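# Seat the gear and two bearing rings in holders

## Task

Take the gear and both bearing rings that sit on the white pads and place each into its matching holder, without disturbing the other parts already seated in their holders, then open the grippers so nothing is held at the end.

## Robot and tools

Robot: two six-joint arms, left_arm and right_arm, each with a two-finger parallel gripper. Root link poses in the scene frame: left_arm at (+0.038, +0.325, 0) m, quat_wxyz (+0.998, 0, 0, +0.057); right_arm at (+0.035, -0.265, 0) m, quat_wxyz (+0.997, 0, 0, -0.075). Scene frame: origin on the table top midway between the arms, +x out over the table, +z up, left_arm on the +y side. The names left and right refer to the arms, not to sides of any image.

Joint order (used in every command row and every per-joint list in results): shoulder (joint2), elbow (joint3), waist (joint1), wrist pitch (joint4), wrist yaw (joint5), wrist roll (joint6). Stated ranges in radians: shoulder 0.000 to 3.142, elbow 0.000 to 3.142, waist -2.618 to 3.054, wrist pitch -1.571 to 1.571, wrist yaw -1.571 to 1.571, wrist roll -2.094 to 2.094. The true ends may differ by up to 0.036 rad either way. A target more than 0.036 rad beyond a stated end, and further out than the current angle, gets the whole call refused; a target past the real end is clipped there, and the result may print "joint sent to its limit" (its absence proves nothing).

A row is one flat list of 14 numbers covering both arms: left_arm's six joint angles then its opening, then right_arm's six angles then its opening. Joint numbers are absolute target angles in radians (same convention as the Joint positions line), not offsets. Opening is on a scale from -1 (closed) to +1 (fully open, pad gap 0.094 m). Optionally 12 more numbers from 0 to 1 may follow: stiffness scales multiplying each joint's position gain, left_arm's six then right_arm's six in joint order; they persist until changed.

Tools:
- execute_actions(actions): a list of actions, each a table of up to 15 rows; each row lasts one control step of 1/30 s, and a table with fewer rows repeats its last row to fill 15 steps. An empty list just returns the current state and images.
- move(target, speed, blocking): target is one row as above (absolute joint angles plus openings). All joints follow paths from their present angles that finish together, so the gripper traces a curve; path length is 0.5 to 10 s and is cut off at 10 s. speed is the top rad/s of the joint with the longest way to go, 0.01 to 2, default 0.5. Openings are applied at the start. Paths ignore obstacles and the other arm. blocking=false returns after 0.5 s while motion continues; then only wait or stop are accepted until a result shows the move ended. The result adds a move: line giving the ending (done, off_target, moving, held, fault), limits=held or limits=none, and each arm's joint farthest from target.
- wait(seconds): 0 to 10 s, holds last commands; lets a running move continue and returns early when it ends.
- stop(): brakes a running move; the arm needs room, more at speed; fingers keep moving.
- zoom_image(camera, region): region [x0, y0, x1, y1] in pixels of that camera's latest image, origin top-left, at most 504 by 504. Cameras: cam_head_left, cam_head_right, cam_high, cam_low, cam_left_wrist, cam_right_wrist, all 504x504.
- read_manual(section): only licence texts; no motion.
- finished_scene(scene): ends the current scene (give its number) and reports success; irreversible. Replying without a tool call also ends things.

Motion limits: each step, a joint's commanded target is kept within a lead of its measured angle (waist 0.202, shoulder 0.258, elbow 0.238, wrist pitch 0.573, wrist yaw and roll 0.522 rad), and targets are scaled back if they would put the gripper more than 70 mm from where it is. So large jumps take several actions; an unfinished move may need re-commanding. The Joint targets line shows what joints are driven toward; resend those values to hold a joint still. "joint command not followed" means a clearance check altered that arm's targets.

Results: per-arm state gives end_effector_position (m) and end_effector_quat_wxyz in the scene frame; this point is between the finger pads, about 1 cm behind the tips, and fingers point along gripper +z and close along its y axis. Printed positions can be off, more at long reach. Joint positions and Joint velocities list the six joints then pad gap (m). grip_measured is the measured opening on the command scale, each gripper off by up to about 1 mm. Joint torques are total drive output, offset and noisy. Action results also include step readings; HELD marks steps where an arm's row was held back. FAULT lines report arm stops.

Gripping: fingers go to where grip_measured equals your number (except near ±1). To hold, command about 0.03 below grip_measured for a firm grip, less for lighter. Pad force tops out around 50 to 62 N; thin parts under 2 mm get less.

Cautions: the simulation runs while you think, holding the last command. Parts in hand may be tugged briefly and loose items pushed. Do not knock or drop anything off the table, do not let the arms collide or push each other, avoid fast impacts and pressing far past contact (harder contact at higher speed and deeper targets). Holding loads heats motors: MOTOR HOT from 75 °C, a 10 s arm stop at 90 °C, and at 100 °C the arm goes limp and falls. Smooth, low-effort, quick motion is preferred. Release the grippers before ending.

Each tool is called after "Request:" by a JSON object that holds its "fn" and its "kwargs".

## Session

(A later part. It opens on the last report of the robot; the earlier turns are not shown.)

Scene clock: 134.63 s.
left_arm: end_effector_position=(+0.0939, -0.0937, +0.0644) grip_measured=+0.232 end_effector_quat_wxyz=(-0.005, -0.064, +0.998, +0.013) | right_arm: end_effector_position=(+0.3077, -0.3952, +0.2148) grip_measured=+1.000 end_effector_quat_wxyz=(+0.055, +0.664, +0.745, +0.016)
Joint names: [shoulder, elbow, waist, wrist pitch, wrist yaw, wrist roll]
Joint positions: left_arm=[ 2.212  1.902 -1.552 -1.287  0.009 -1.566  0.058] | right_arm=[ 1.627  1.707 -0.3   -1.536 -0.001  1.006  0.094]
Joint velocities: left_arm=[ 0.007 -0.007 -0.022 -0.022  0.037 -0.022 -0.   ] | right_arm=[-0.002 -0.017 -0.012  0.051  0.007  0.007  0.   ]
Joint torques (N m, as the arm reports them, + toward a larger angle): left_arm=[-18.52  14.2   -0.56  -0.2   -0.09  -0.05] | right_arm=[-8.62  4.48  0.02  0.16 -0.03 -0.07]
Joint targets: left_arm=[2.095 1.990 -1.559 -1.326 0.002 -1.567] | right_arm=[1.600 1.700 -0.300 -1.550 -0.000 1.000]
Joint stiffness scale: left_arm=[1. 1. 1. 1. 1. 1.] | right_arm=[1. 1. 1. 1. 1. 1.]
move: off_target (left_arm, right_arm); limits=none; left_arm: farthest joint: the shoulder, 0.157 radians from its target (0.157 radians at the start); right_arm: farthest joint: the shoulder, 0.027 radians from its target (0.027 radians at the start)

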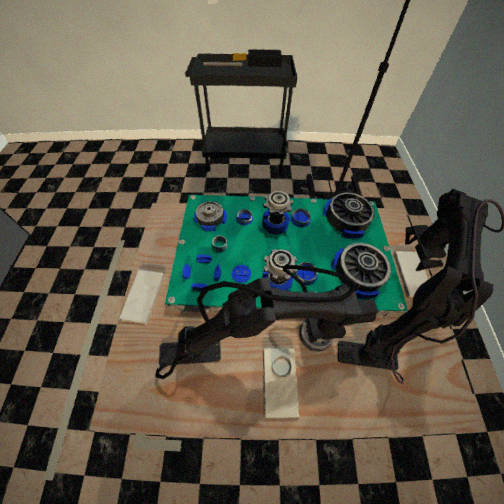

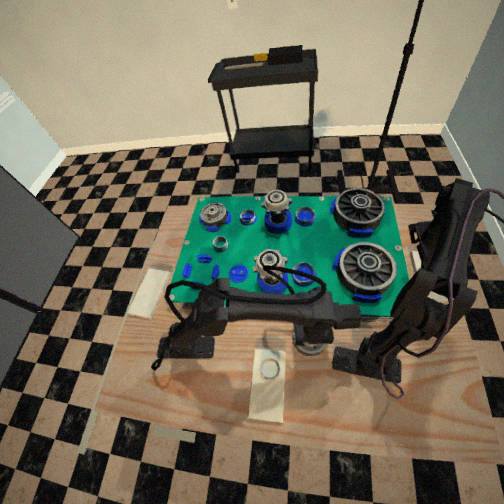

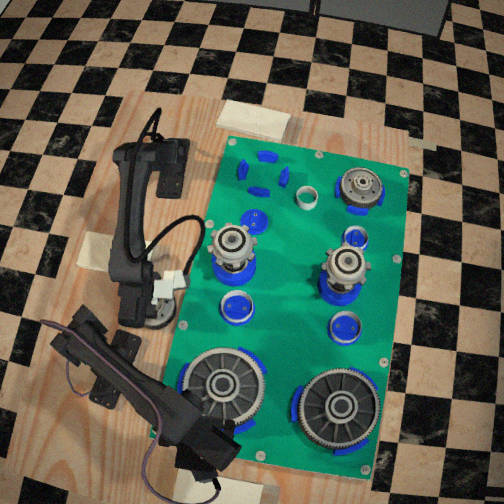

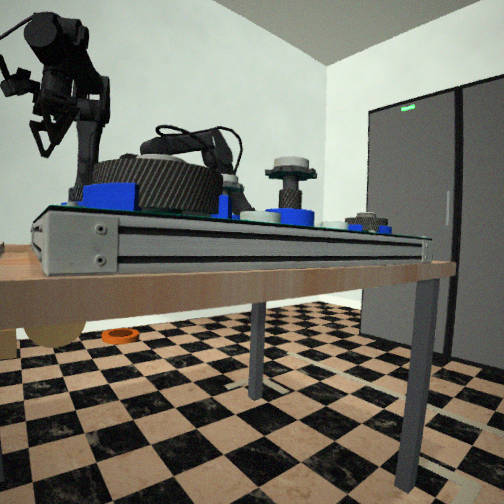

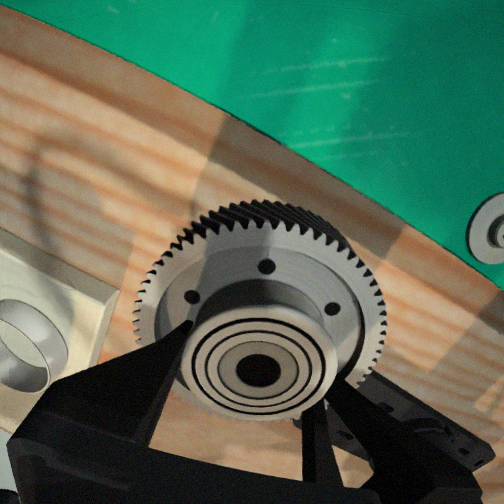

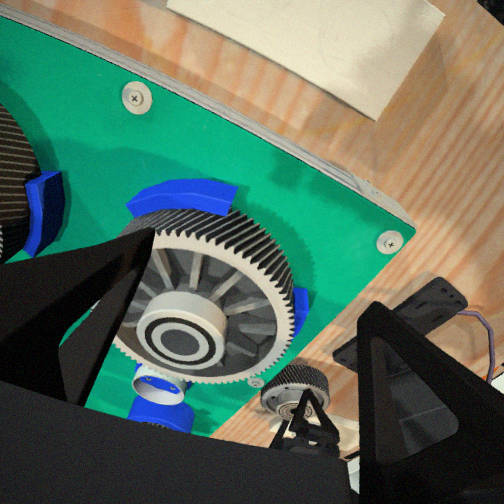

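Request:
{"fn": "execute_actions", "kwargs": {"actions": [[[2.09,1.97,-1.56,-1.33,0,-1.567,0.12,1.6,1.7,-0.3,-1.55,0,1,1],[2.085,1.96,-1.56,-1.33,0,-1.567,0.12,1.6,1.7,-0.3,-1.55,0,1,1],[2.08,1.95,-1.56,-1.33,0,-1.567,0.12,1.6,1.7,-0.3,-1.55,0,1,1],[2.075,1.95,-1.56,-1.33,0,-1.567,0.12,1.6,1.7,-0.3,-1.55,0,1,1],[2.07,1.95,-1.56,-1.335,0,-1.567,0.12,1.6,1.7,-0.3,-1.55,0,1,1],[2.065,1.95,-1.56,-1.34,0,-1.567,0.12,1.6,1.7,-0.3,-1.55,0,1,1],[2.06,1.95,-1.56,-1.345,0,-1.567,0.12,1.6,1.7,-0.3,-1.55,0,1,1],[2.055,1.95,-1.56,-1.35,0,-1.567,0.12,1.6,1.7,-0.3,-1.55,0,1,1],[2.05,1.95,-1.56,-1.355,0,-1.567,0.12,1.6,1.7,-0.3,-1.55,0,1,1],[2.045,1.95,-1.56,-1.36,0,-1.567,0.12,1.6,1.7,-0.3,-1.55,0,1,1],[2.04,1.95,-1.56,-1.365,0,-1.567,0.12,1.6,1.7,-0.3,-1.55,0,1,1],[2.035,1.95,-1.56,-1.37,0,-1.567,0.12,1.6,1.7,-0.3,-1.55,0,1,1],[2.03,1.95,-1.56,-1.375,0,-1.567,0.12,1.6,1.7,-0.3,-1.55,0,1,1],[2.025,1.95,-1.56,-1.38,0,-1.567,0.12,1.6,1.7,-0.3,-1.55,0,1,1],[2.02,1.95,-1.56,-1.385,0,-1.567,0.12,1.6,1.7,-0.3,-1.55,0,1,1]],[[2.013,1.95,-1.56,-1.39,0,-1.567,0.12,1.6,1.7,-0.3,-1.55,0,1,1],[2.006,1.95,-1.56,-1.395,0,-1.567,0.12,1.6,1.7,-0.3,-1.55,0,1,1],[2.0,1.95,-1.56,-1.40,0,-1.567,0.12,1.6,1.7,-0.3,-1.55,0,1,1],[1.993,1.95,-1.56,-1.405,0,-1.567,0.12,1.6,1.7,-0.3,-1.55,0,1,1],[1.986,1.95,-1.56,-1.41,0,-1.567,0.12,1.6,1.7,-0.3,-1.55,0,1,1],[1.98,1.95,-1.56,-1.415,0,-1.567,0.12,1.6,1.7,-0.3,-1.55,0,1,1],[1.973,1.95,-1.56,-1.42,0,-1.567,0.12,1.6,1.7,-0.3,-1.55,0,1,1],[1.966,1.95,-1.56,-1.425,0,-1.567,0.12,1.6,1.7,-0.3,-1.55,0,1,1],[1.96,1.95,-1.56,-1.43,0,-1.567,0.12,1.6,1.7,-0.3,-1.55,0,1,1],[1.953,1.95,-1.56,-1.435,0,-1.567,0.12,1.6,1.7,-0.3,-1.55,0,1,1],[1.946,1.95,-1.56,-1.44,0,-1.567,0.12,1.6,1.7,-0.3,-1.55,0,1,1],[1.94,1.95,-1.56,-1.445,0,-1.567,0.12,1.6,1.7,-0.3,-1.55,0,1,1],[1.933,1.95,-1.56,-1.45,0,-1.567,0.12,1.6,1.7,-0.3,-1.55,0,1,1],[1.926,1.95,-1.56,-1.455,0,-1.567,0.12,1.6,1.7,-0.3,-1.55,0,1,1],[1.92,1.95,-1.56,-1.46,0,-1.567,0.12,1.6,1.7,-0.3,-1.55,0,1,1]]]}}

Scene clock: 137.60 s.
left_arm: end_effector_position=(+0.0902, -0.0658, +0.1308) grip_measured=+0.233 end_effector_quat_wxyz=(-0.004, -0.064, +0.998, -0.009) | right_arm: end_effector_position=(+0.3077, -0.3952, +0.2148) grip_measured=+1.000 end_effector_quat_wxyz=(+0.055, +0.664, +0.745, +0.016)
Joint names: [shoulder, elbow, waist, wrist pitch, wrist yaw, wrist roll]
Joint positions: left_arm=[ 2.042  1.902 -1.552 -1.414  0.009 -1.566  0.058] | right_arm=[ 1.627  1.707 -0.3   -1.536 -0.001  1.006  0.094]
Joint velocities: left_arm=[-0.193  0.002  0.002 -0.198 -0.066  0.022 -0.   ] | right_arm=[-0.002 -0.027 -0.022  0.007  0.037 -0.051  0.   ]
Joint torques (N m, as the arm reports them, + toward a larger angle): left_arm=[-16.98  10.8   -0.58   0.1   -0.09  -0.04] | right_arm=[-8.64  4.46  0.04  0.16 -0.04 -0.09]
Joint targets: left_arm=[1.920 1.950 -1.560 -1.460 -0.000 -1.567] | right_arm=[1.600 1.700 -0.300 -1.550 -0.000 1.000]
Joint stiffness scale: left_arm=[1. 1. 1. 1. 1. 1.] | right_arm=[1. 1. 1. 1. 1. 1.]
Step readings (joint positions; steps 1 to 15: 1st action; 16 to 30: 2nd action):
0: left_arm=[2.212 1.902 -1.552 -1.287 0.009 -1.566] | right_arm=[1.627 1.707 -0.300 -1.536 -0.001 1.006]
1: left_arm=[2.212 1.902 -1.552 -1.287 0.009 -1.566] | right_arm=[1.627 1.707 -0.300 -1.536 -0.001 1.006]
2: left_arm=[2.211 1.902 -1.552 -1.288 0.009 -1.566] | right_arm=[1.627 1.707 -0.300 -1.536 -0.001 1.006]
4: left_arm=[2.207 1.902 -1.552 -1.289 0.009 -1.566] | right_arm=[1.627 1.707 -0.300 -1.536 -0.001 1.006]
8: left_arm=[2.188 1.902 -1.552 -1.297 0.009 -1.566] | right_arm=[1.627 1.707 -0.300 -1.536 -0.001 1.006]
15: left_arm=[2.141 1.902 -1.552 -1.330 0.009 -1.566] | right_arm=[1.627 1.707 -0.300 -1.536 -0.001 1.006]
16: left_arm=[2.135 1.902 -1.552 -1.336 0.009 -1.566] | right_arm=[1.627 1.707 -0.300 -1.536 -0.001 1.006]
17: left_arm=[2.129 1.902 -1.552 -1.342 0.009 -1.566] | right_arm=[1.627 1.707 -0.300 -1.536 -0.001 1.006]
19: left_arm=[2.118 1.902 -1.552 -1.354 0.009 -1.566] | right_arm=[1.627 1.707 -0.300 -1.536 -0.001 1.006]
23: left_arm=[2.093 1.902 -1.552 -1.377 0.009 -1.566] | right_arm=[1.627 1.707 -0.300 -1.536 -0.001 1.006]
30: Joint positions above

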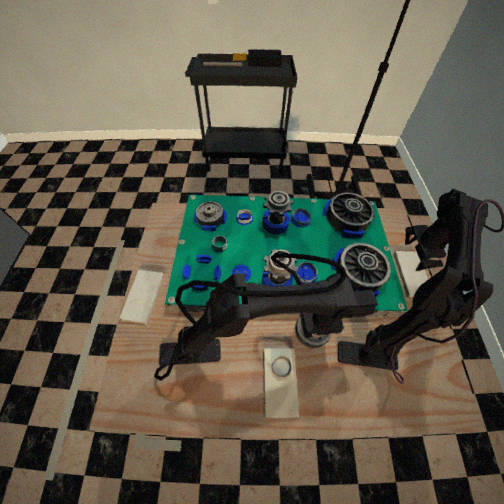

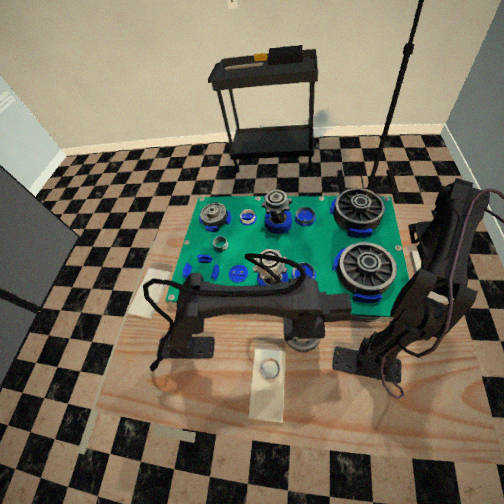

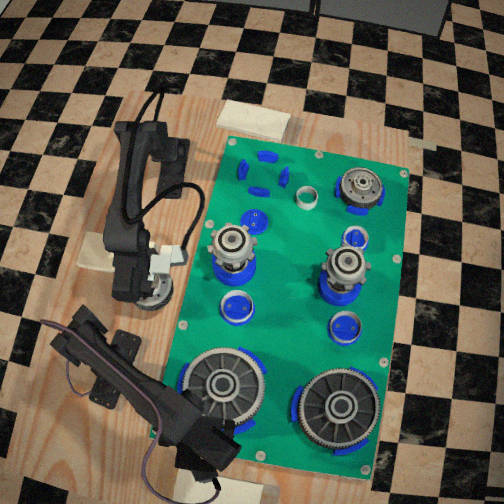

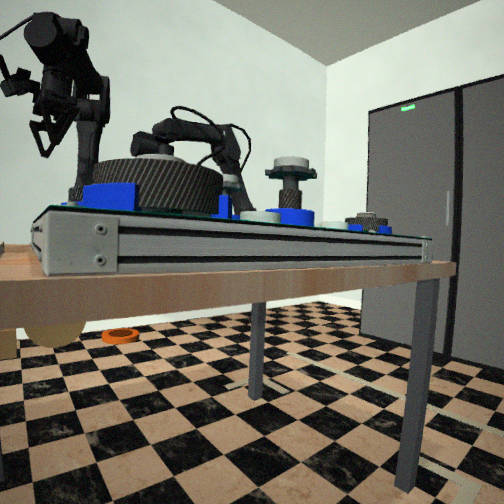

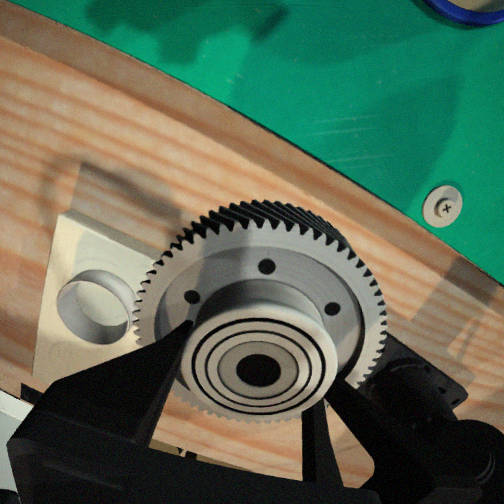

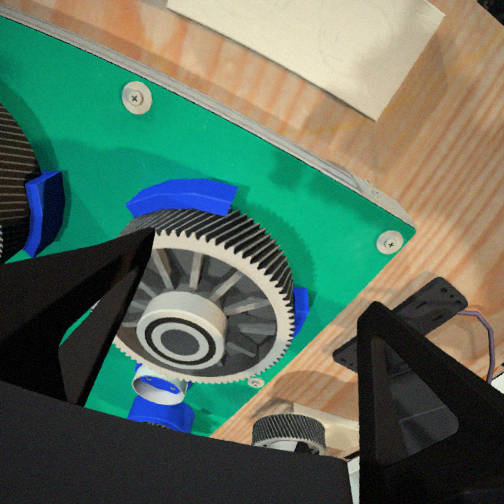

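Request:
{"fn": "move", "kwargs": {"target": [1.385,1.39,-1.56,-1.45,0,-1.567,0.12,1.6,1.7,-0.3,-1.55,0,1.0,1], "speed": 0.3}}

Scene clock: 140.53 s.
left_arm: end_effector_position=(+0.0690, +0.0850, +0.1662) grip_measured=+0.233 end_effector_quat_wxyz=(-0.006, -0.064, +0.998, -0.007) | right_arm: end_effector_position=(+0.3077, -0.3952, +0.2148) grip_measured=+1.000 end_effector_quat_wxyz=(+0.055, +0.664, +0.745, +0.016)
Joint names: [shoulder, elbow, waist, wrist pitch, wrist yaw, wrist roll]
Joint positions: left_arm=[ 1.455  1.349 -1.552 -1.452  0.013 -1.566  0.058] | right_arm=[ 1.627  1.707 -0.3   -1.536 -0.001  1.006  0.094]
Joint velocities: left_arm=[ 0.007  0.022 -0.017  0.051  0.007 -0.007 -0.   ] | right_arm=[-0.007 -0.017  0.017  0.007 -0.066 -0.051  0.   ]
Joint torques (N m, as the arm reports them, + toward a larger angle): left_arm=[-9.6  10.02 -0.59  0.39 -0.14 -0.04] | right_arm=[-8.6   4.46  0.    0.16 -0.04 -0.08]
Joint targets: left_arm=[1.385 1.390 -1.560 -1.450 0.000 -1.567] | right_arm=[1.600 1.700 -0.300 -1.550 0.000 1.000]
Joint stiffness scale: left_arm=[1. 1. 1. 1. 1. 1.] | right_arm=[1. 1. 1. 1. 1. 1.]
move: off_target (left_arm, right_arm); limits=none; left_arm: farthest joint: the shoulder, 0.070 radians from its target (0.633 radians at the start); right_arm: farthest joint: the shoulder, 0.027 radians from its target (0.027 radians at the start)

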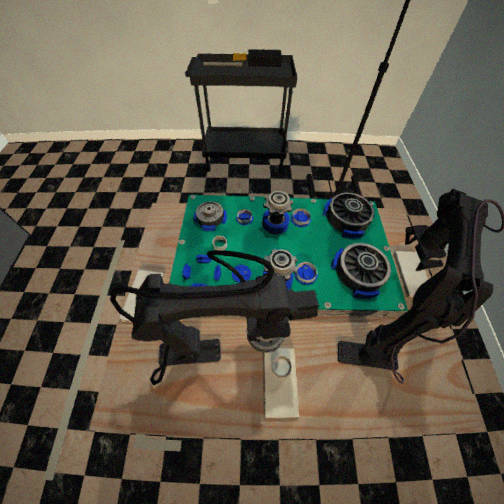

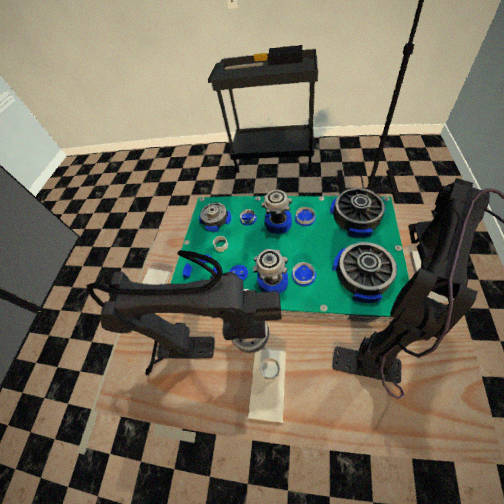

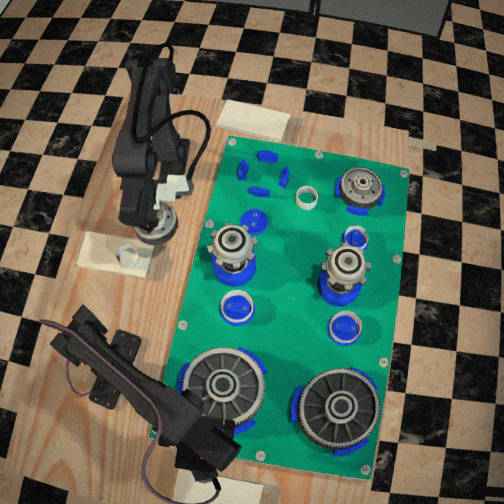

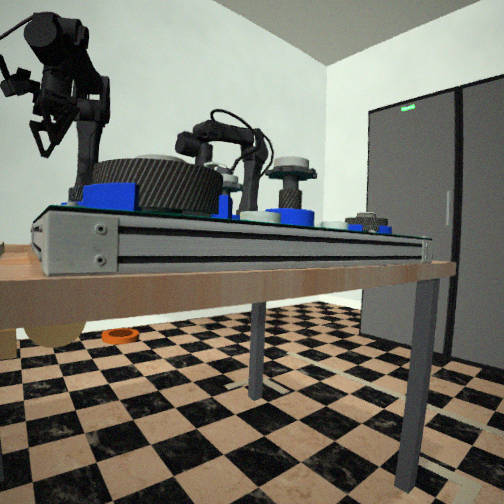

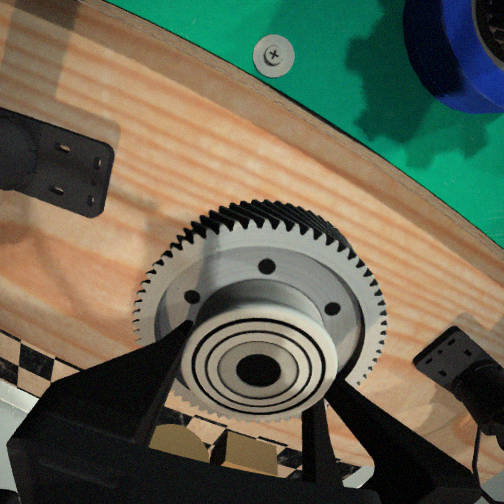

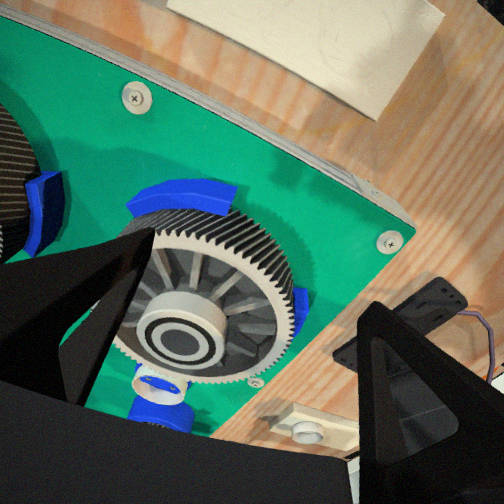

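Request:
{"fn": "move", "kwargs": {"target": [1.40,1.44,-0.19,-1.45,0,-1.567,0.12,1.6,1.7,-0.3,-1.55,0,1.0,1], "speed": 0.35}}

Scene clock: 145.23 s.
left_arm: end_effector_position=(+0.2845, +0.3052, +0.1595) grip_measured=+0.233 end_effector_quat_wxyz=(-0.002, -0.677, +0.736, -0.006) | right_arm: end_effector_position=(+0.3077, -0.3952, +0.2148) grip_measured=+1.000 end_effector_quat_wxyz=(+0.055, +0.664, +0.745, +0.016)
Joint names: [shoulder, elbow, waist, wrist pitch, wrist yaw, wrist roll]
Joint positions: left_arm=[ 1.476  1.341 -0.194 -1.429  0.01  -1.566  0.058] | right_arm=[ 1.627  1.707 -0.3   -1.536 -0.001  1.006  0.094]
Joint velocities: left_arm=[ 0.012  0.007  0.007 -0.022 -0.022  0.007  0.001] | right_arm=[ 0.017 -0.022 -0.002  0.066 -0.066  0.051  0.   ]
Joint torques (N m, as the arm reports them, + toward a larger angle): left_arm=[-10.21  15.32   0.31   0.13  -0.1   -0.02] | right_arm=[-8.68  4.47  0.    0.16 -0.01 -0.08]
Joint targets: left_arm=[1.400 1.440 -0.190 -1.450 0.000 -1.567] | right_arm=[1.600 1.700 -0.300 -1.550 -0.000 1.000]
Joint stiffness scale: left_arm=[1. 1. 1. 1. 1. 1.] | right_arm=[1. 1. 1. 1. 1. 1.]
move: off_target (left_arm, right_arm); limits=none; left_arm: farthest joint: the elbow, 0.099 radians from its target (0.091 radians at the start); right_arm: farthest joint: the shoulder, 0.027 radians from its target (0.027 radians at the start)

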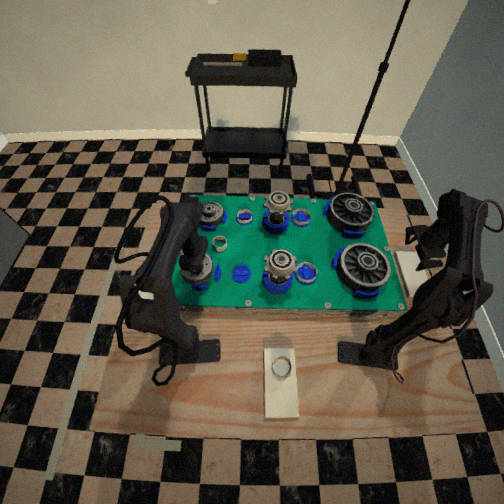

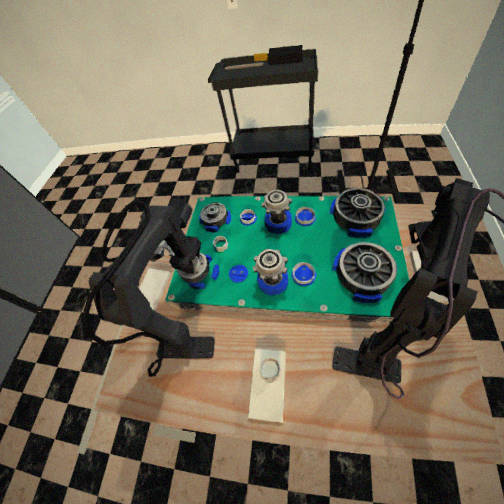

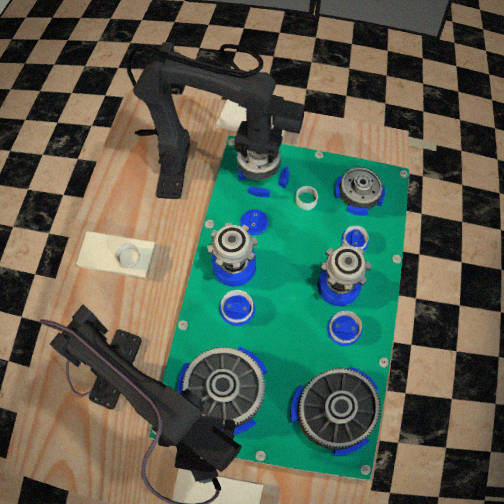

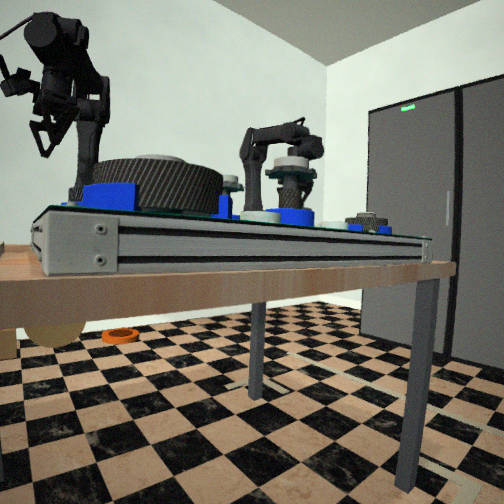

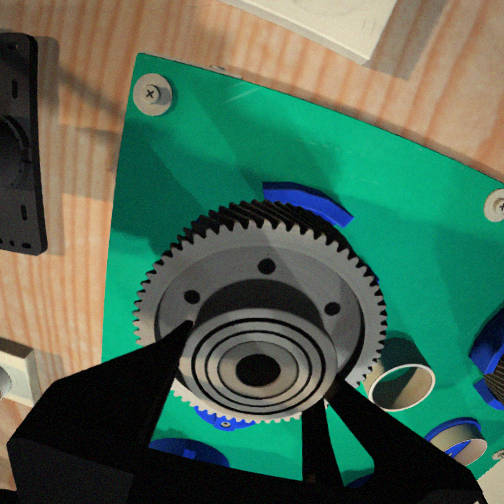

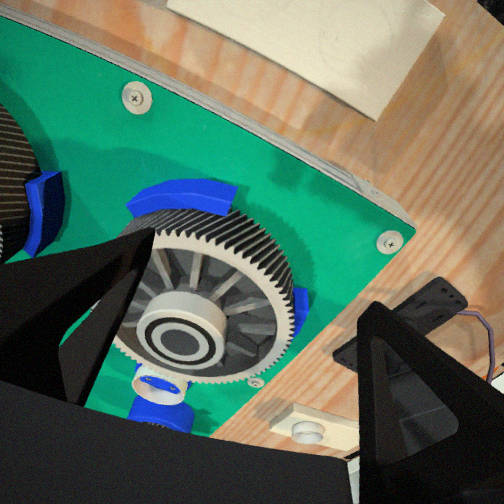

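Request:
{"fn": "execute_actions", "kwargs": {"actions": [[[1.42,1.41,-0.19,-1.43,0,-1.567,0.12,1.6,1.7,-0.3,-1.55,0,1,1],[1.43,1.39,-0.19,-1.42,0,-1.567,0.12,1.6,1.7,-0.3,-1.55,0,1,1],[1.435,1.385,-0.19,-1.413,0,-1.567,0.12,1.6,1.7,-0.3,-1.55,0,1,1],[1.438,1.381,-0.19,-1.407,0,-1.567,0.12,1.6,1.7,-0.3,-1.55,0,1,1],[1.441,1.377,-0.19,-1.401,0,-1.567,0.12,1.6,1.7,-0.3,-1.55,0,1,1],[1.444,1.373,-0.19,-1.395,0,-1.567,0.12,1.6,1.7,-0.3,-1.55,0,1,1],[1.447,1.369,-0.19,-1.389,0,-1.567,0.12,1.6,1.7,-0.3,-1.55,0,1,1],[1.45,1.365,-0.19,-1.383,0,-1.567,0.12,1.6,1.7,-0.3,-1.55,0,1,1],[1.453,1.361,-0.19,-1.377,0,-1.567,0.12,1.6,1.7,-0.3,-1.55,0,1,1],[1.456,1.357,-0.19,-1.371,0,-1.567,0.12,1.6,1.7,-0.3,-1.55,0,1,1],[1.459,1.353,-0.19,-1.365,0,-1.567,0.12,1.6,1.7,-0.3,-1.55,0,1,1],[1.462,1.349,-0.19,-1.359,0,-1.567,0.12,1.6,1.7,-0.3,-1.55,0,1,1],[1.465,1.345,-0.19,-1.353,0,-1.567,0.12,1.6,1.7,-0.3,-1.55,0,1,1],[1.468,1.341,-0.19,-1.347,0,-1.567,0.12,1.6,1.7,-0.3,-1.55,0,1,1],[1.47,1.337,-0.19,-1.34,0,-1.567,0.12,1.6,1.7,-0.3,-1.55,0,1,1]],[[1.47,1.337,-0.19,-1.34,0,-1.567,0.12,1.6,1.7,-0.3,-1.55,0,1,1]]]}}

Scene clock: 147.30 s.
left_arm: end_effector_position=(+0.2963, +0.3042, +0.1374) grip_measured=+0.233 end_effector_quat_wxyz=(-0.003, -0.677, +0.736, -0.005) | right_arm: end_effector_position=(+0.3077, -0.3952, +0.2148) grip_measured=+1.000 end_effector_quat_wxyz=(+0.055, +0.664, +0.745, +0.016)
Joint names: [shoulder, elbow, waist, wrist pitch, wrist yaw, wrist roll]
Joint positions: left_arm=[ 1.518  1.292 -0.194 -1.342  0.01  -1.566  0.058] | right_arm=[ 1.627  1.707 -0.3   -1.536 -0.001  1.006  0.094]
Joint velocities: left_arm=[-0.002 -0.017  0.002 -0.081 -0.007  0.007  0.001] | right_arm=[-0.012 -0.002 -0.027 -0.037 -0.007 -0.037  0.   ]
Joint torques (N m, as the arm reports them, + toward a larger angle): left_arm=[-8.52 10.55  0.33  0.37 -0.13 -0.02] | right_arm=[-8.64  4.48  0.03  0.17 -0.03 -0.08]
Joint targets: left_arm=[1.470 1.337 -0.190 -1.340 0.000 -1.567] | right_arm=[1.600 1.700 -0.300 -1.550 -0.000 1.000]
Joint stiffness scale: left_arm=[1. 1. 1. 1. 1. 1.] | right_arm=[1. 1. 1. 1. 1. 1.]
Step readings (joint positions; steps 1 to 15: 1st action; 16 to 30: 2nd action):
0: left_arm=[1.476 1.341 -0.194 -1.429 0.010 -1.566] | right_arm=[1.627 1.707 -0.300 -1.536 -0.001 1.006]
1: left_arm=[1.476 1.341 -0.194 -1.429 0.010 -1.566] | right_arm=[1.627 1.707 -0.300 -1.536 -0.001 1.006]
2: left_arm=[1.476 1.341 -0.194 -1.429 0.010 -1.566] | right_arm=[1.627 1.707 -0.300 -1.536 -0.001 1.006]
4: left_arm=[1.476 1.341 -0.194 -1.428 0.010 -1.566] | right_arm=[1.627 1.707 -0.300 -1.536 -0.001 1.006]
8: left_arm=[1.477 1.337 -0.194 -1.416 0.010 -1.566] | right_arm=[1.627 1.707 -0.300 -1.536 -0.001 1.006]
15: left_arm=[1.507 1.303 -0.194 -1.371 0.010 -1.566] | right_arm=[1.627 1.707 -0.300 -1.536 -0.001 1.006]
16: left_arm=[1.511 1.299 -0.194 -1.365 0.010 -1.566] | right_arm=[1.627 1.707 -0.300 -1.536 -0.001 1.006]
17: left_arm=[1.515 1.296 -0.194 -1.360 0.010 -1.566] | right_arm=[1.627 1.707 -0.300 -1.536 -0.001 1.006]
19: left_arm=[1.518 1.292 -0.194 -1.353 0.010 -1.566] | right_arm=[1.627 1.707 -0.300 -1.536 -0.001 1.006]
23: left_arm=[1.518 1.292 -0.194 -1.345 0.010 -1.566] | right_arm=[1.627 1.707 -0.300 -1.536 -0.001 1.006]
30: Joint positions above

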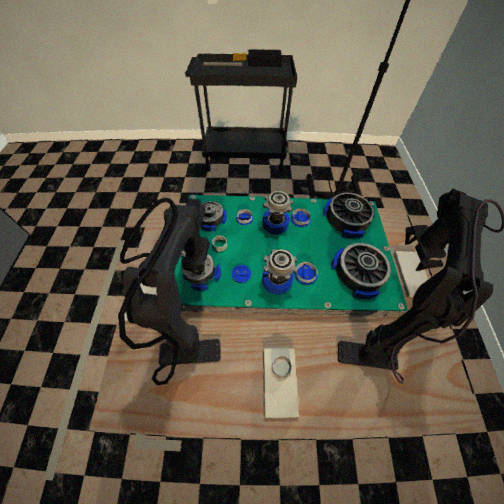

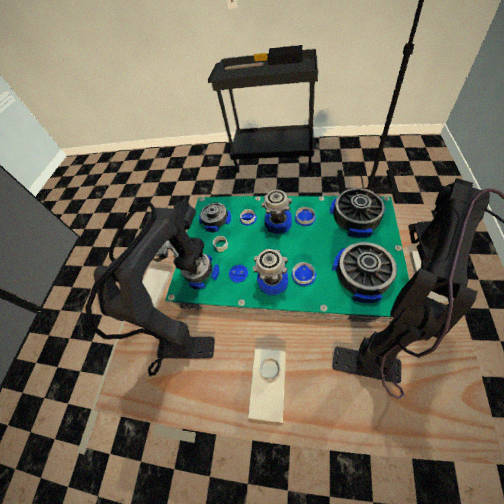

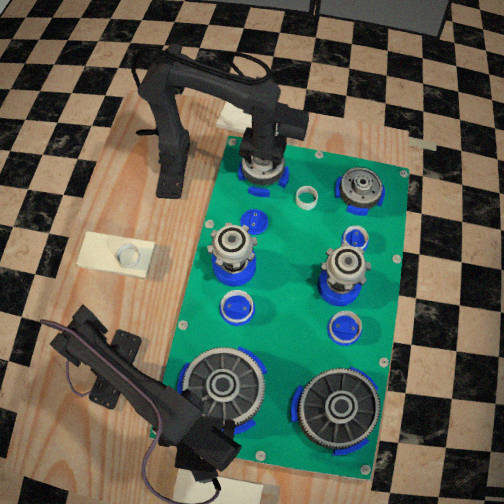

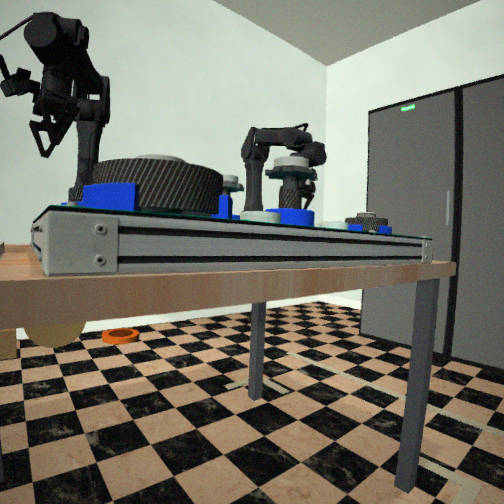

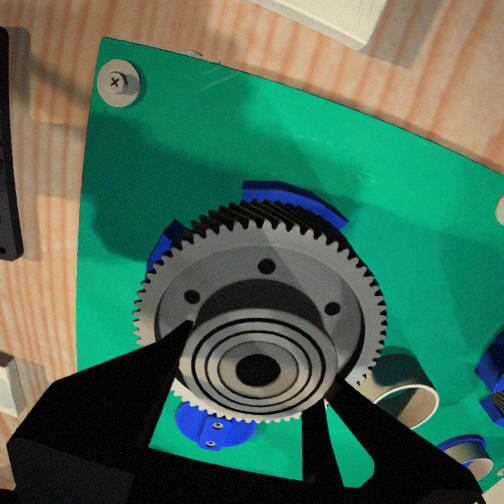

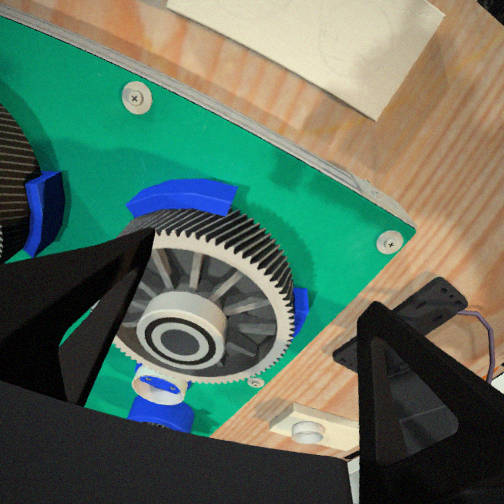

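Request:
{"fn": "zoom_image", "kwargs": {"camera": "cam_left_wrist", "region": [120, 160, 400, 330]}}

Request:
{"fn": "zoom_image", "kwargs": {"camera": "cam_high", "region": [220, 130, 400, 230]}}

Request:
{"fn": "zoom_image", "kwargs": {"camera": "cam_head_right", "region": [160, 195, 260, 305]}}

Region (120, 160, 400, 330) of cam_left_wrist's 504x504 image, scaled by 1.800, with more detail than that image has; it fills the top 306 rows of this view, and the rest is white.

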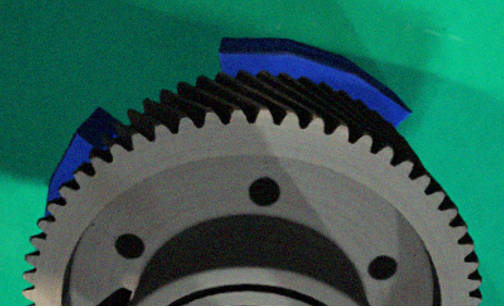

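Region (220, 130, 400, 230) of cam_high's 504x504 image, scaled by 2.800, with more detail than that image has.

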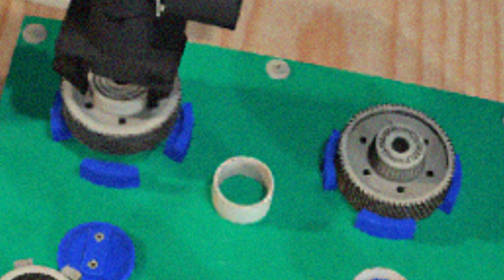

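Region (160, 195, 260, 305) of cam_head_right's 504x504 image, scaled by 4.582, with more detail than that image has; it fills the left 458 columns of this view, and the rest is white.

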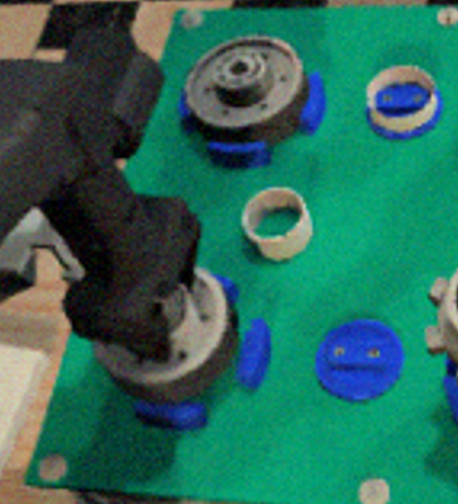

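Request:
{"fn": "execute_actions", "kwargs": {"actions": [[[1.47,1.337,-0.2,-1.34,0,-1.567,0.12,1.6,1.7,-0.3,-1.55,0,1,1],[1.47,1.337,-0.205,-1.34,0,-1.567,0.12,1.6,1.7,-0.3,-1.55,0,1,1],[1.47,1.337,-0.21,-1.34,0,-1.567,0.12,1.6,1.7,-0.3,-1.55,0,1,1],[1.47,1.337,-0.215,-1.34,0,-1.567,0.12,1.6,1.7,-0.3,-1.55,0,1,1]],[[1.47,1.334,-0.215,-1.337,0,-1.567,0.12,1.6,1.7,-0.3,-1.55,0,1,1],[1.47,1.331,-0.215,-1.334,0,-1.567,0.12,1.6,1.7,-0.3,-1.55,0,1,1],[1.47,1.328,-0.215,-1.331,0,-1.567,0.12,1.6,1.7,-0.3,-1.55,0,1,1],[1.47,1.325,-0.215,-1.328,0,-1.567,0.12,1.6,1.7,-0.3,-1.55,0,1,1],[1.47,1.322,-0.215,-1.325,0,-1.567,0.12,1.6,1.7,-0.3,-1.55,0,1,1],[1.47,1.319,-0.215,-1.322,0,-1.567,0.12,1.6,1.7,-0.3,-1.55,0,1,1],[1.47,1.316,-0.215,-1.319,0,-1.567,0.12,1.6,1.7,-0.3,-1.55,0,1,1],[1.47,1.313,-0.215,-1.316,0,-1.567,0.12,1.6,1.7,-0.3,-1.55,0,1,1],[1.47,1.31,-0.215,-1.313,0,-1.567,0.12,1.6,1.7,-0.3,-1.55,0,1,1],[1.47,1.307,-0.215,-1.31,0,-1.567,0.12,1.6,1.7,-0.3,-1.55,0,1,1],[1.47,1.304,-0.215,-1.307,0,-1.567,0.12,1.6,1.7,-0.3,-1.55,0,1,1],[1.47,1.301,-0.215,-1.304,0,-1.567,0.12,1.6,1.7,-0.3,-1.55,0,1,1],[1.47,1.298,-0.215,-1.301,0,-1.567,0.12,1.6,1.7,-0.3,-1.55,0,1,1],[1.47,1.295,-0.215,-1.298,0,-1.567,0.12,1.6,1.7,-0.3,-1.55,0,1,1]],[[1.47,1.295,-0.215,-1.298,0,-1.567,0.12,1.6,1.7,-0.3,-1.55,0,1,1]]]}}

Scene clock: 150.67 s.
left_arm: end_effector_position=(+0.2960, +0.3001, +0.1325) grip_measured=+0.233 end_effector_quat_wxyz=(-0.004, -0.672, +0.741, -0.006) | right_arm: end_effector_position=(+0.3077, -0.3952, +0.2148) grip_measured=+1.000 end_effector_quat_wxyz=(+0.055, +0.664, +0.745, +0.016)
Joint names: [shoulder, elbow, waist, wrist pitch, wrist yaw, wrist roll]
Joint positions: left_arm=[ 1.518  1.273 -0.208 -1.322  0.013 -1.566  0.058] | right_arm=[ 1.627  1.707 -0.3   -1.536 -0.001  1.006  0.094]
Joint velocities: left_arm=[ 0.002 -0.012  0.007 -0.051  0.037  0.007 -0.001] | right_arm=[-0.002  0.002  0.007  0.022  0.022 -0.081  0.   ]
Joint torques (N m, as the arm reports them, + toward a larger angle): left_arm=[-8.58  8.48 -0.55  0.65 -0.14 -0.03] | right_arm=[-8.67  4.46  0.    0.16 -0.03 -0.09]
Joint targets: left_arm=[1.470 1.295 -0.215 -1.298 -0.000 -1.567] | right_arm=[1.600 1.700 -0.300 -1.550 -0.000 1.000]
Joint stiffness scale: left_arm=[1. 1. 1. 1. 1. 1.] | right_arm=[1. 1. 1. 1. 1. 1.]
Step readings (joint positions; steps 1 to 15: 1st action; 16 to 30: 2nd action; 31 to 45: 3rd action):
0: left_arm=[1.518 1.292 -0.194 -1.341 0.010 -1.566] | right_arm=[1.627 1.707 -0.300 -1.536 -0.001 1.006]
1: left_arm=[1.518 1.292 -0.194 -1.341 0.010 -1.566] | right_arm=[1.627 1.707 -0.300 -1.536 -0.001 1.006]
2: left_arm=[1.518 1.292 -0.194 -1.341 0.010 -1.566] | right_arm=[1.627 1.707 -0.300 -1.536 -0.001 1.006]
4: left_arm=[1.518 1.292 -0.196 -1.341 0.010 -1.566] | right_arm=[1.627 1.707 -0.300 -1.536 -0.001 1.006]
8: left_arm=[1.518 1.292 -0.206 -1.341 0.010 -1.566] | right_arm=[1.627 1.707 -0.300 -1.536 -0.001 1.006]
15: left_arm=[1.518 1.292 -0.208 -1.341 0.013 -1.566] | right_arm=[1.627 1.707 -0.300 -1.536 -0.001 1.006]
16: left_arm=[1.518 1.292 -0.208 -1.341 0.013 -1.566] | right_arm=[1.627 1.707 -0.300 -1.536 -0.001 1.006]
17: left_arm=[1.518 1.292 -0.208 -1.341 0.013 -1.566] | right_arm=[1.627 1.707 -0.300 -1.536 -0.001 1.006]
19: left_arm=[1.518 1.292 -0.208 -1.340 0.013 -1.566] | right_arm=[1.627 1.707 -0.300 -1.536 -0.001 1.006]
23: left_arm=[1.518 1.284 -0.208 -1.330 0.013 -1.566] | right_arm=[1.627 1.707 -0.300 -1.536 -0.001 1.006]
30: left_arm=[1.518 1.273 -0.208 -1.322 0.013 -1.566] | right_arm=[1.627 1.707 -0.300 -1.536 -0.001 1.006]
31: left_arm=[1.518 1.273 -0.208 -1.322 0.013 -1.566] | right_arm=[1.627 1.707 -0.300 -1.536 -0.001 1.006]
32: left_arm=[1.518 1.273 -0.208 -1.322 0.013 -1.566] | right_arm=[1.627 1.707 -0.300 -1.536 -0.001 1.006]
34: left_arm=[1.518 1.273 -0.208 -1.322 0.013 -1.566] | right_arm=[1.627 1.707 -0.300 -1.536 -0.001 1.006]
38: left_arm=[1.518 1.273 -0.208 -1.322 0.013 -1.566] | right_arm=[1.627 1.707 -0.300 -1.536 -0.001 1.006]
45: Joint positions above

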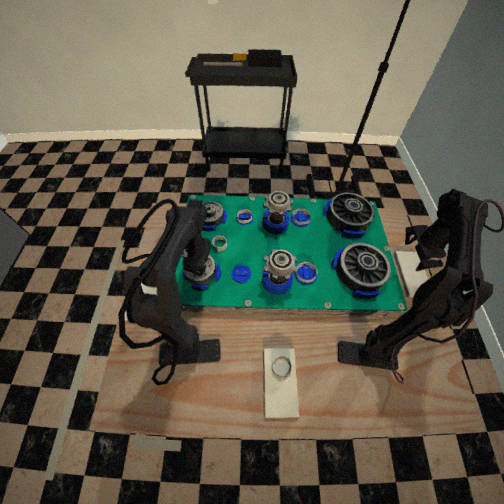

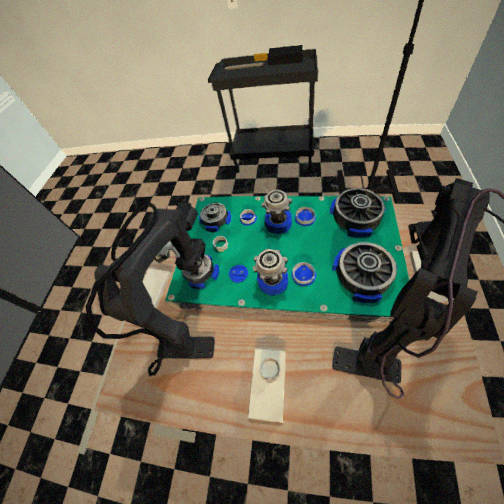

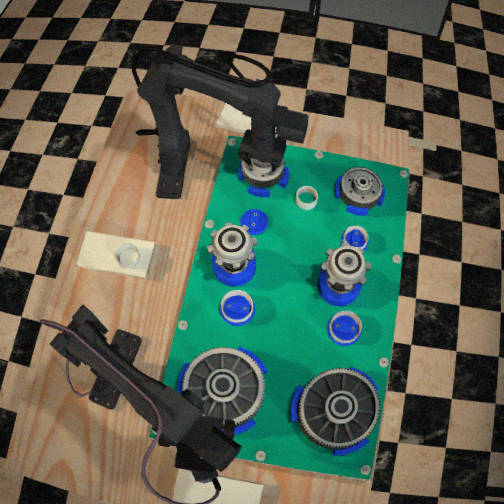

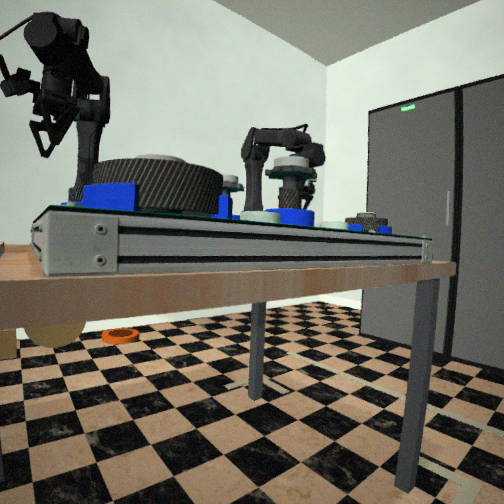

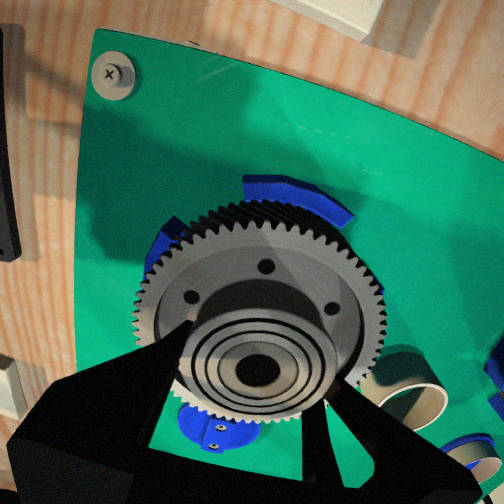

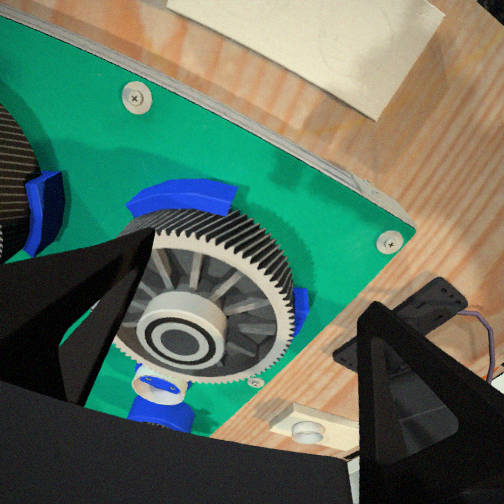

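Resting on a segment. Check which.

Request:
{"fn": "zoom_image", "kwargs": {"camera": "cam_left_wrist", "region": [120, 160, 400, 330]}}

Request:
{"fn": "zoom_image", "kwargs": {"camera": "cam_high", "region": [230, 145, 300, 205]}}

Request:
{"fn": "zoom_image", "kwargs": {"camera": "cam_head_right", "region": [170, 240, 230, 300]}}

Region (120, 160, 400, 330) of cam_left_wrist's 504x504 image, scaled by 1.800, with more detail than that image has; it fills the top 306 rows of this view, and the rest is white.

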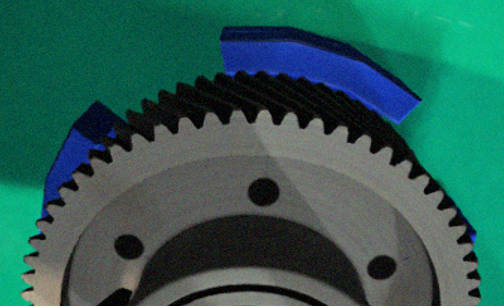

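Region (230, 145, 300, 205) of cam_high's 504x504 image, scaled by 7.200, with more detail than that image has; it fills the top 432 rows of this view, and the rest is white.

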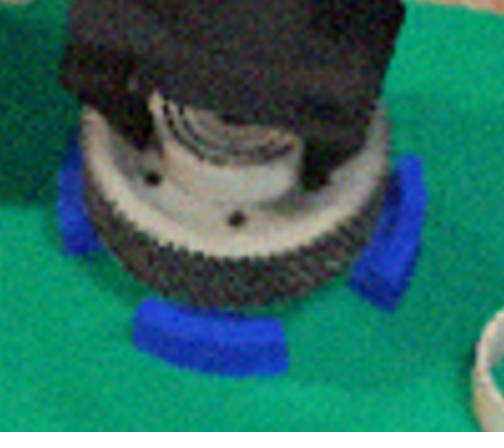

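Region (170, 240, 230, 300) of cam_head_right's 504x504 image, scaled by 8.400, with more detail than that image has.

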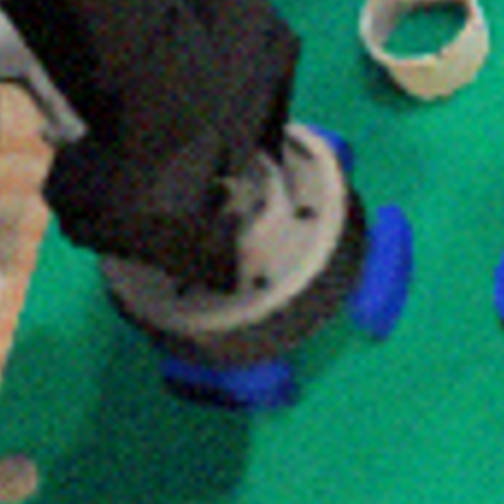

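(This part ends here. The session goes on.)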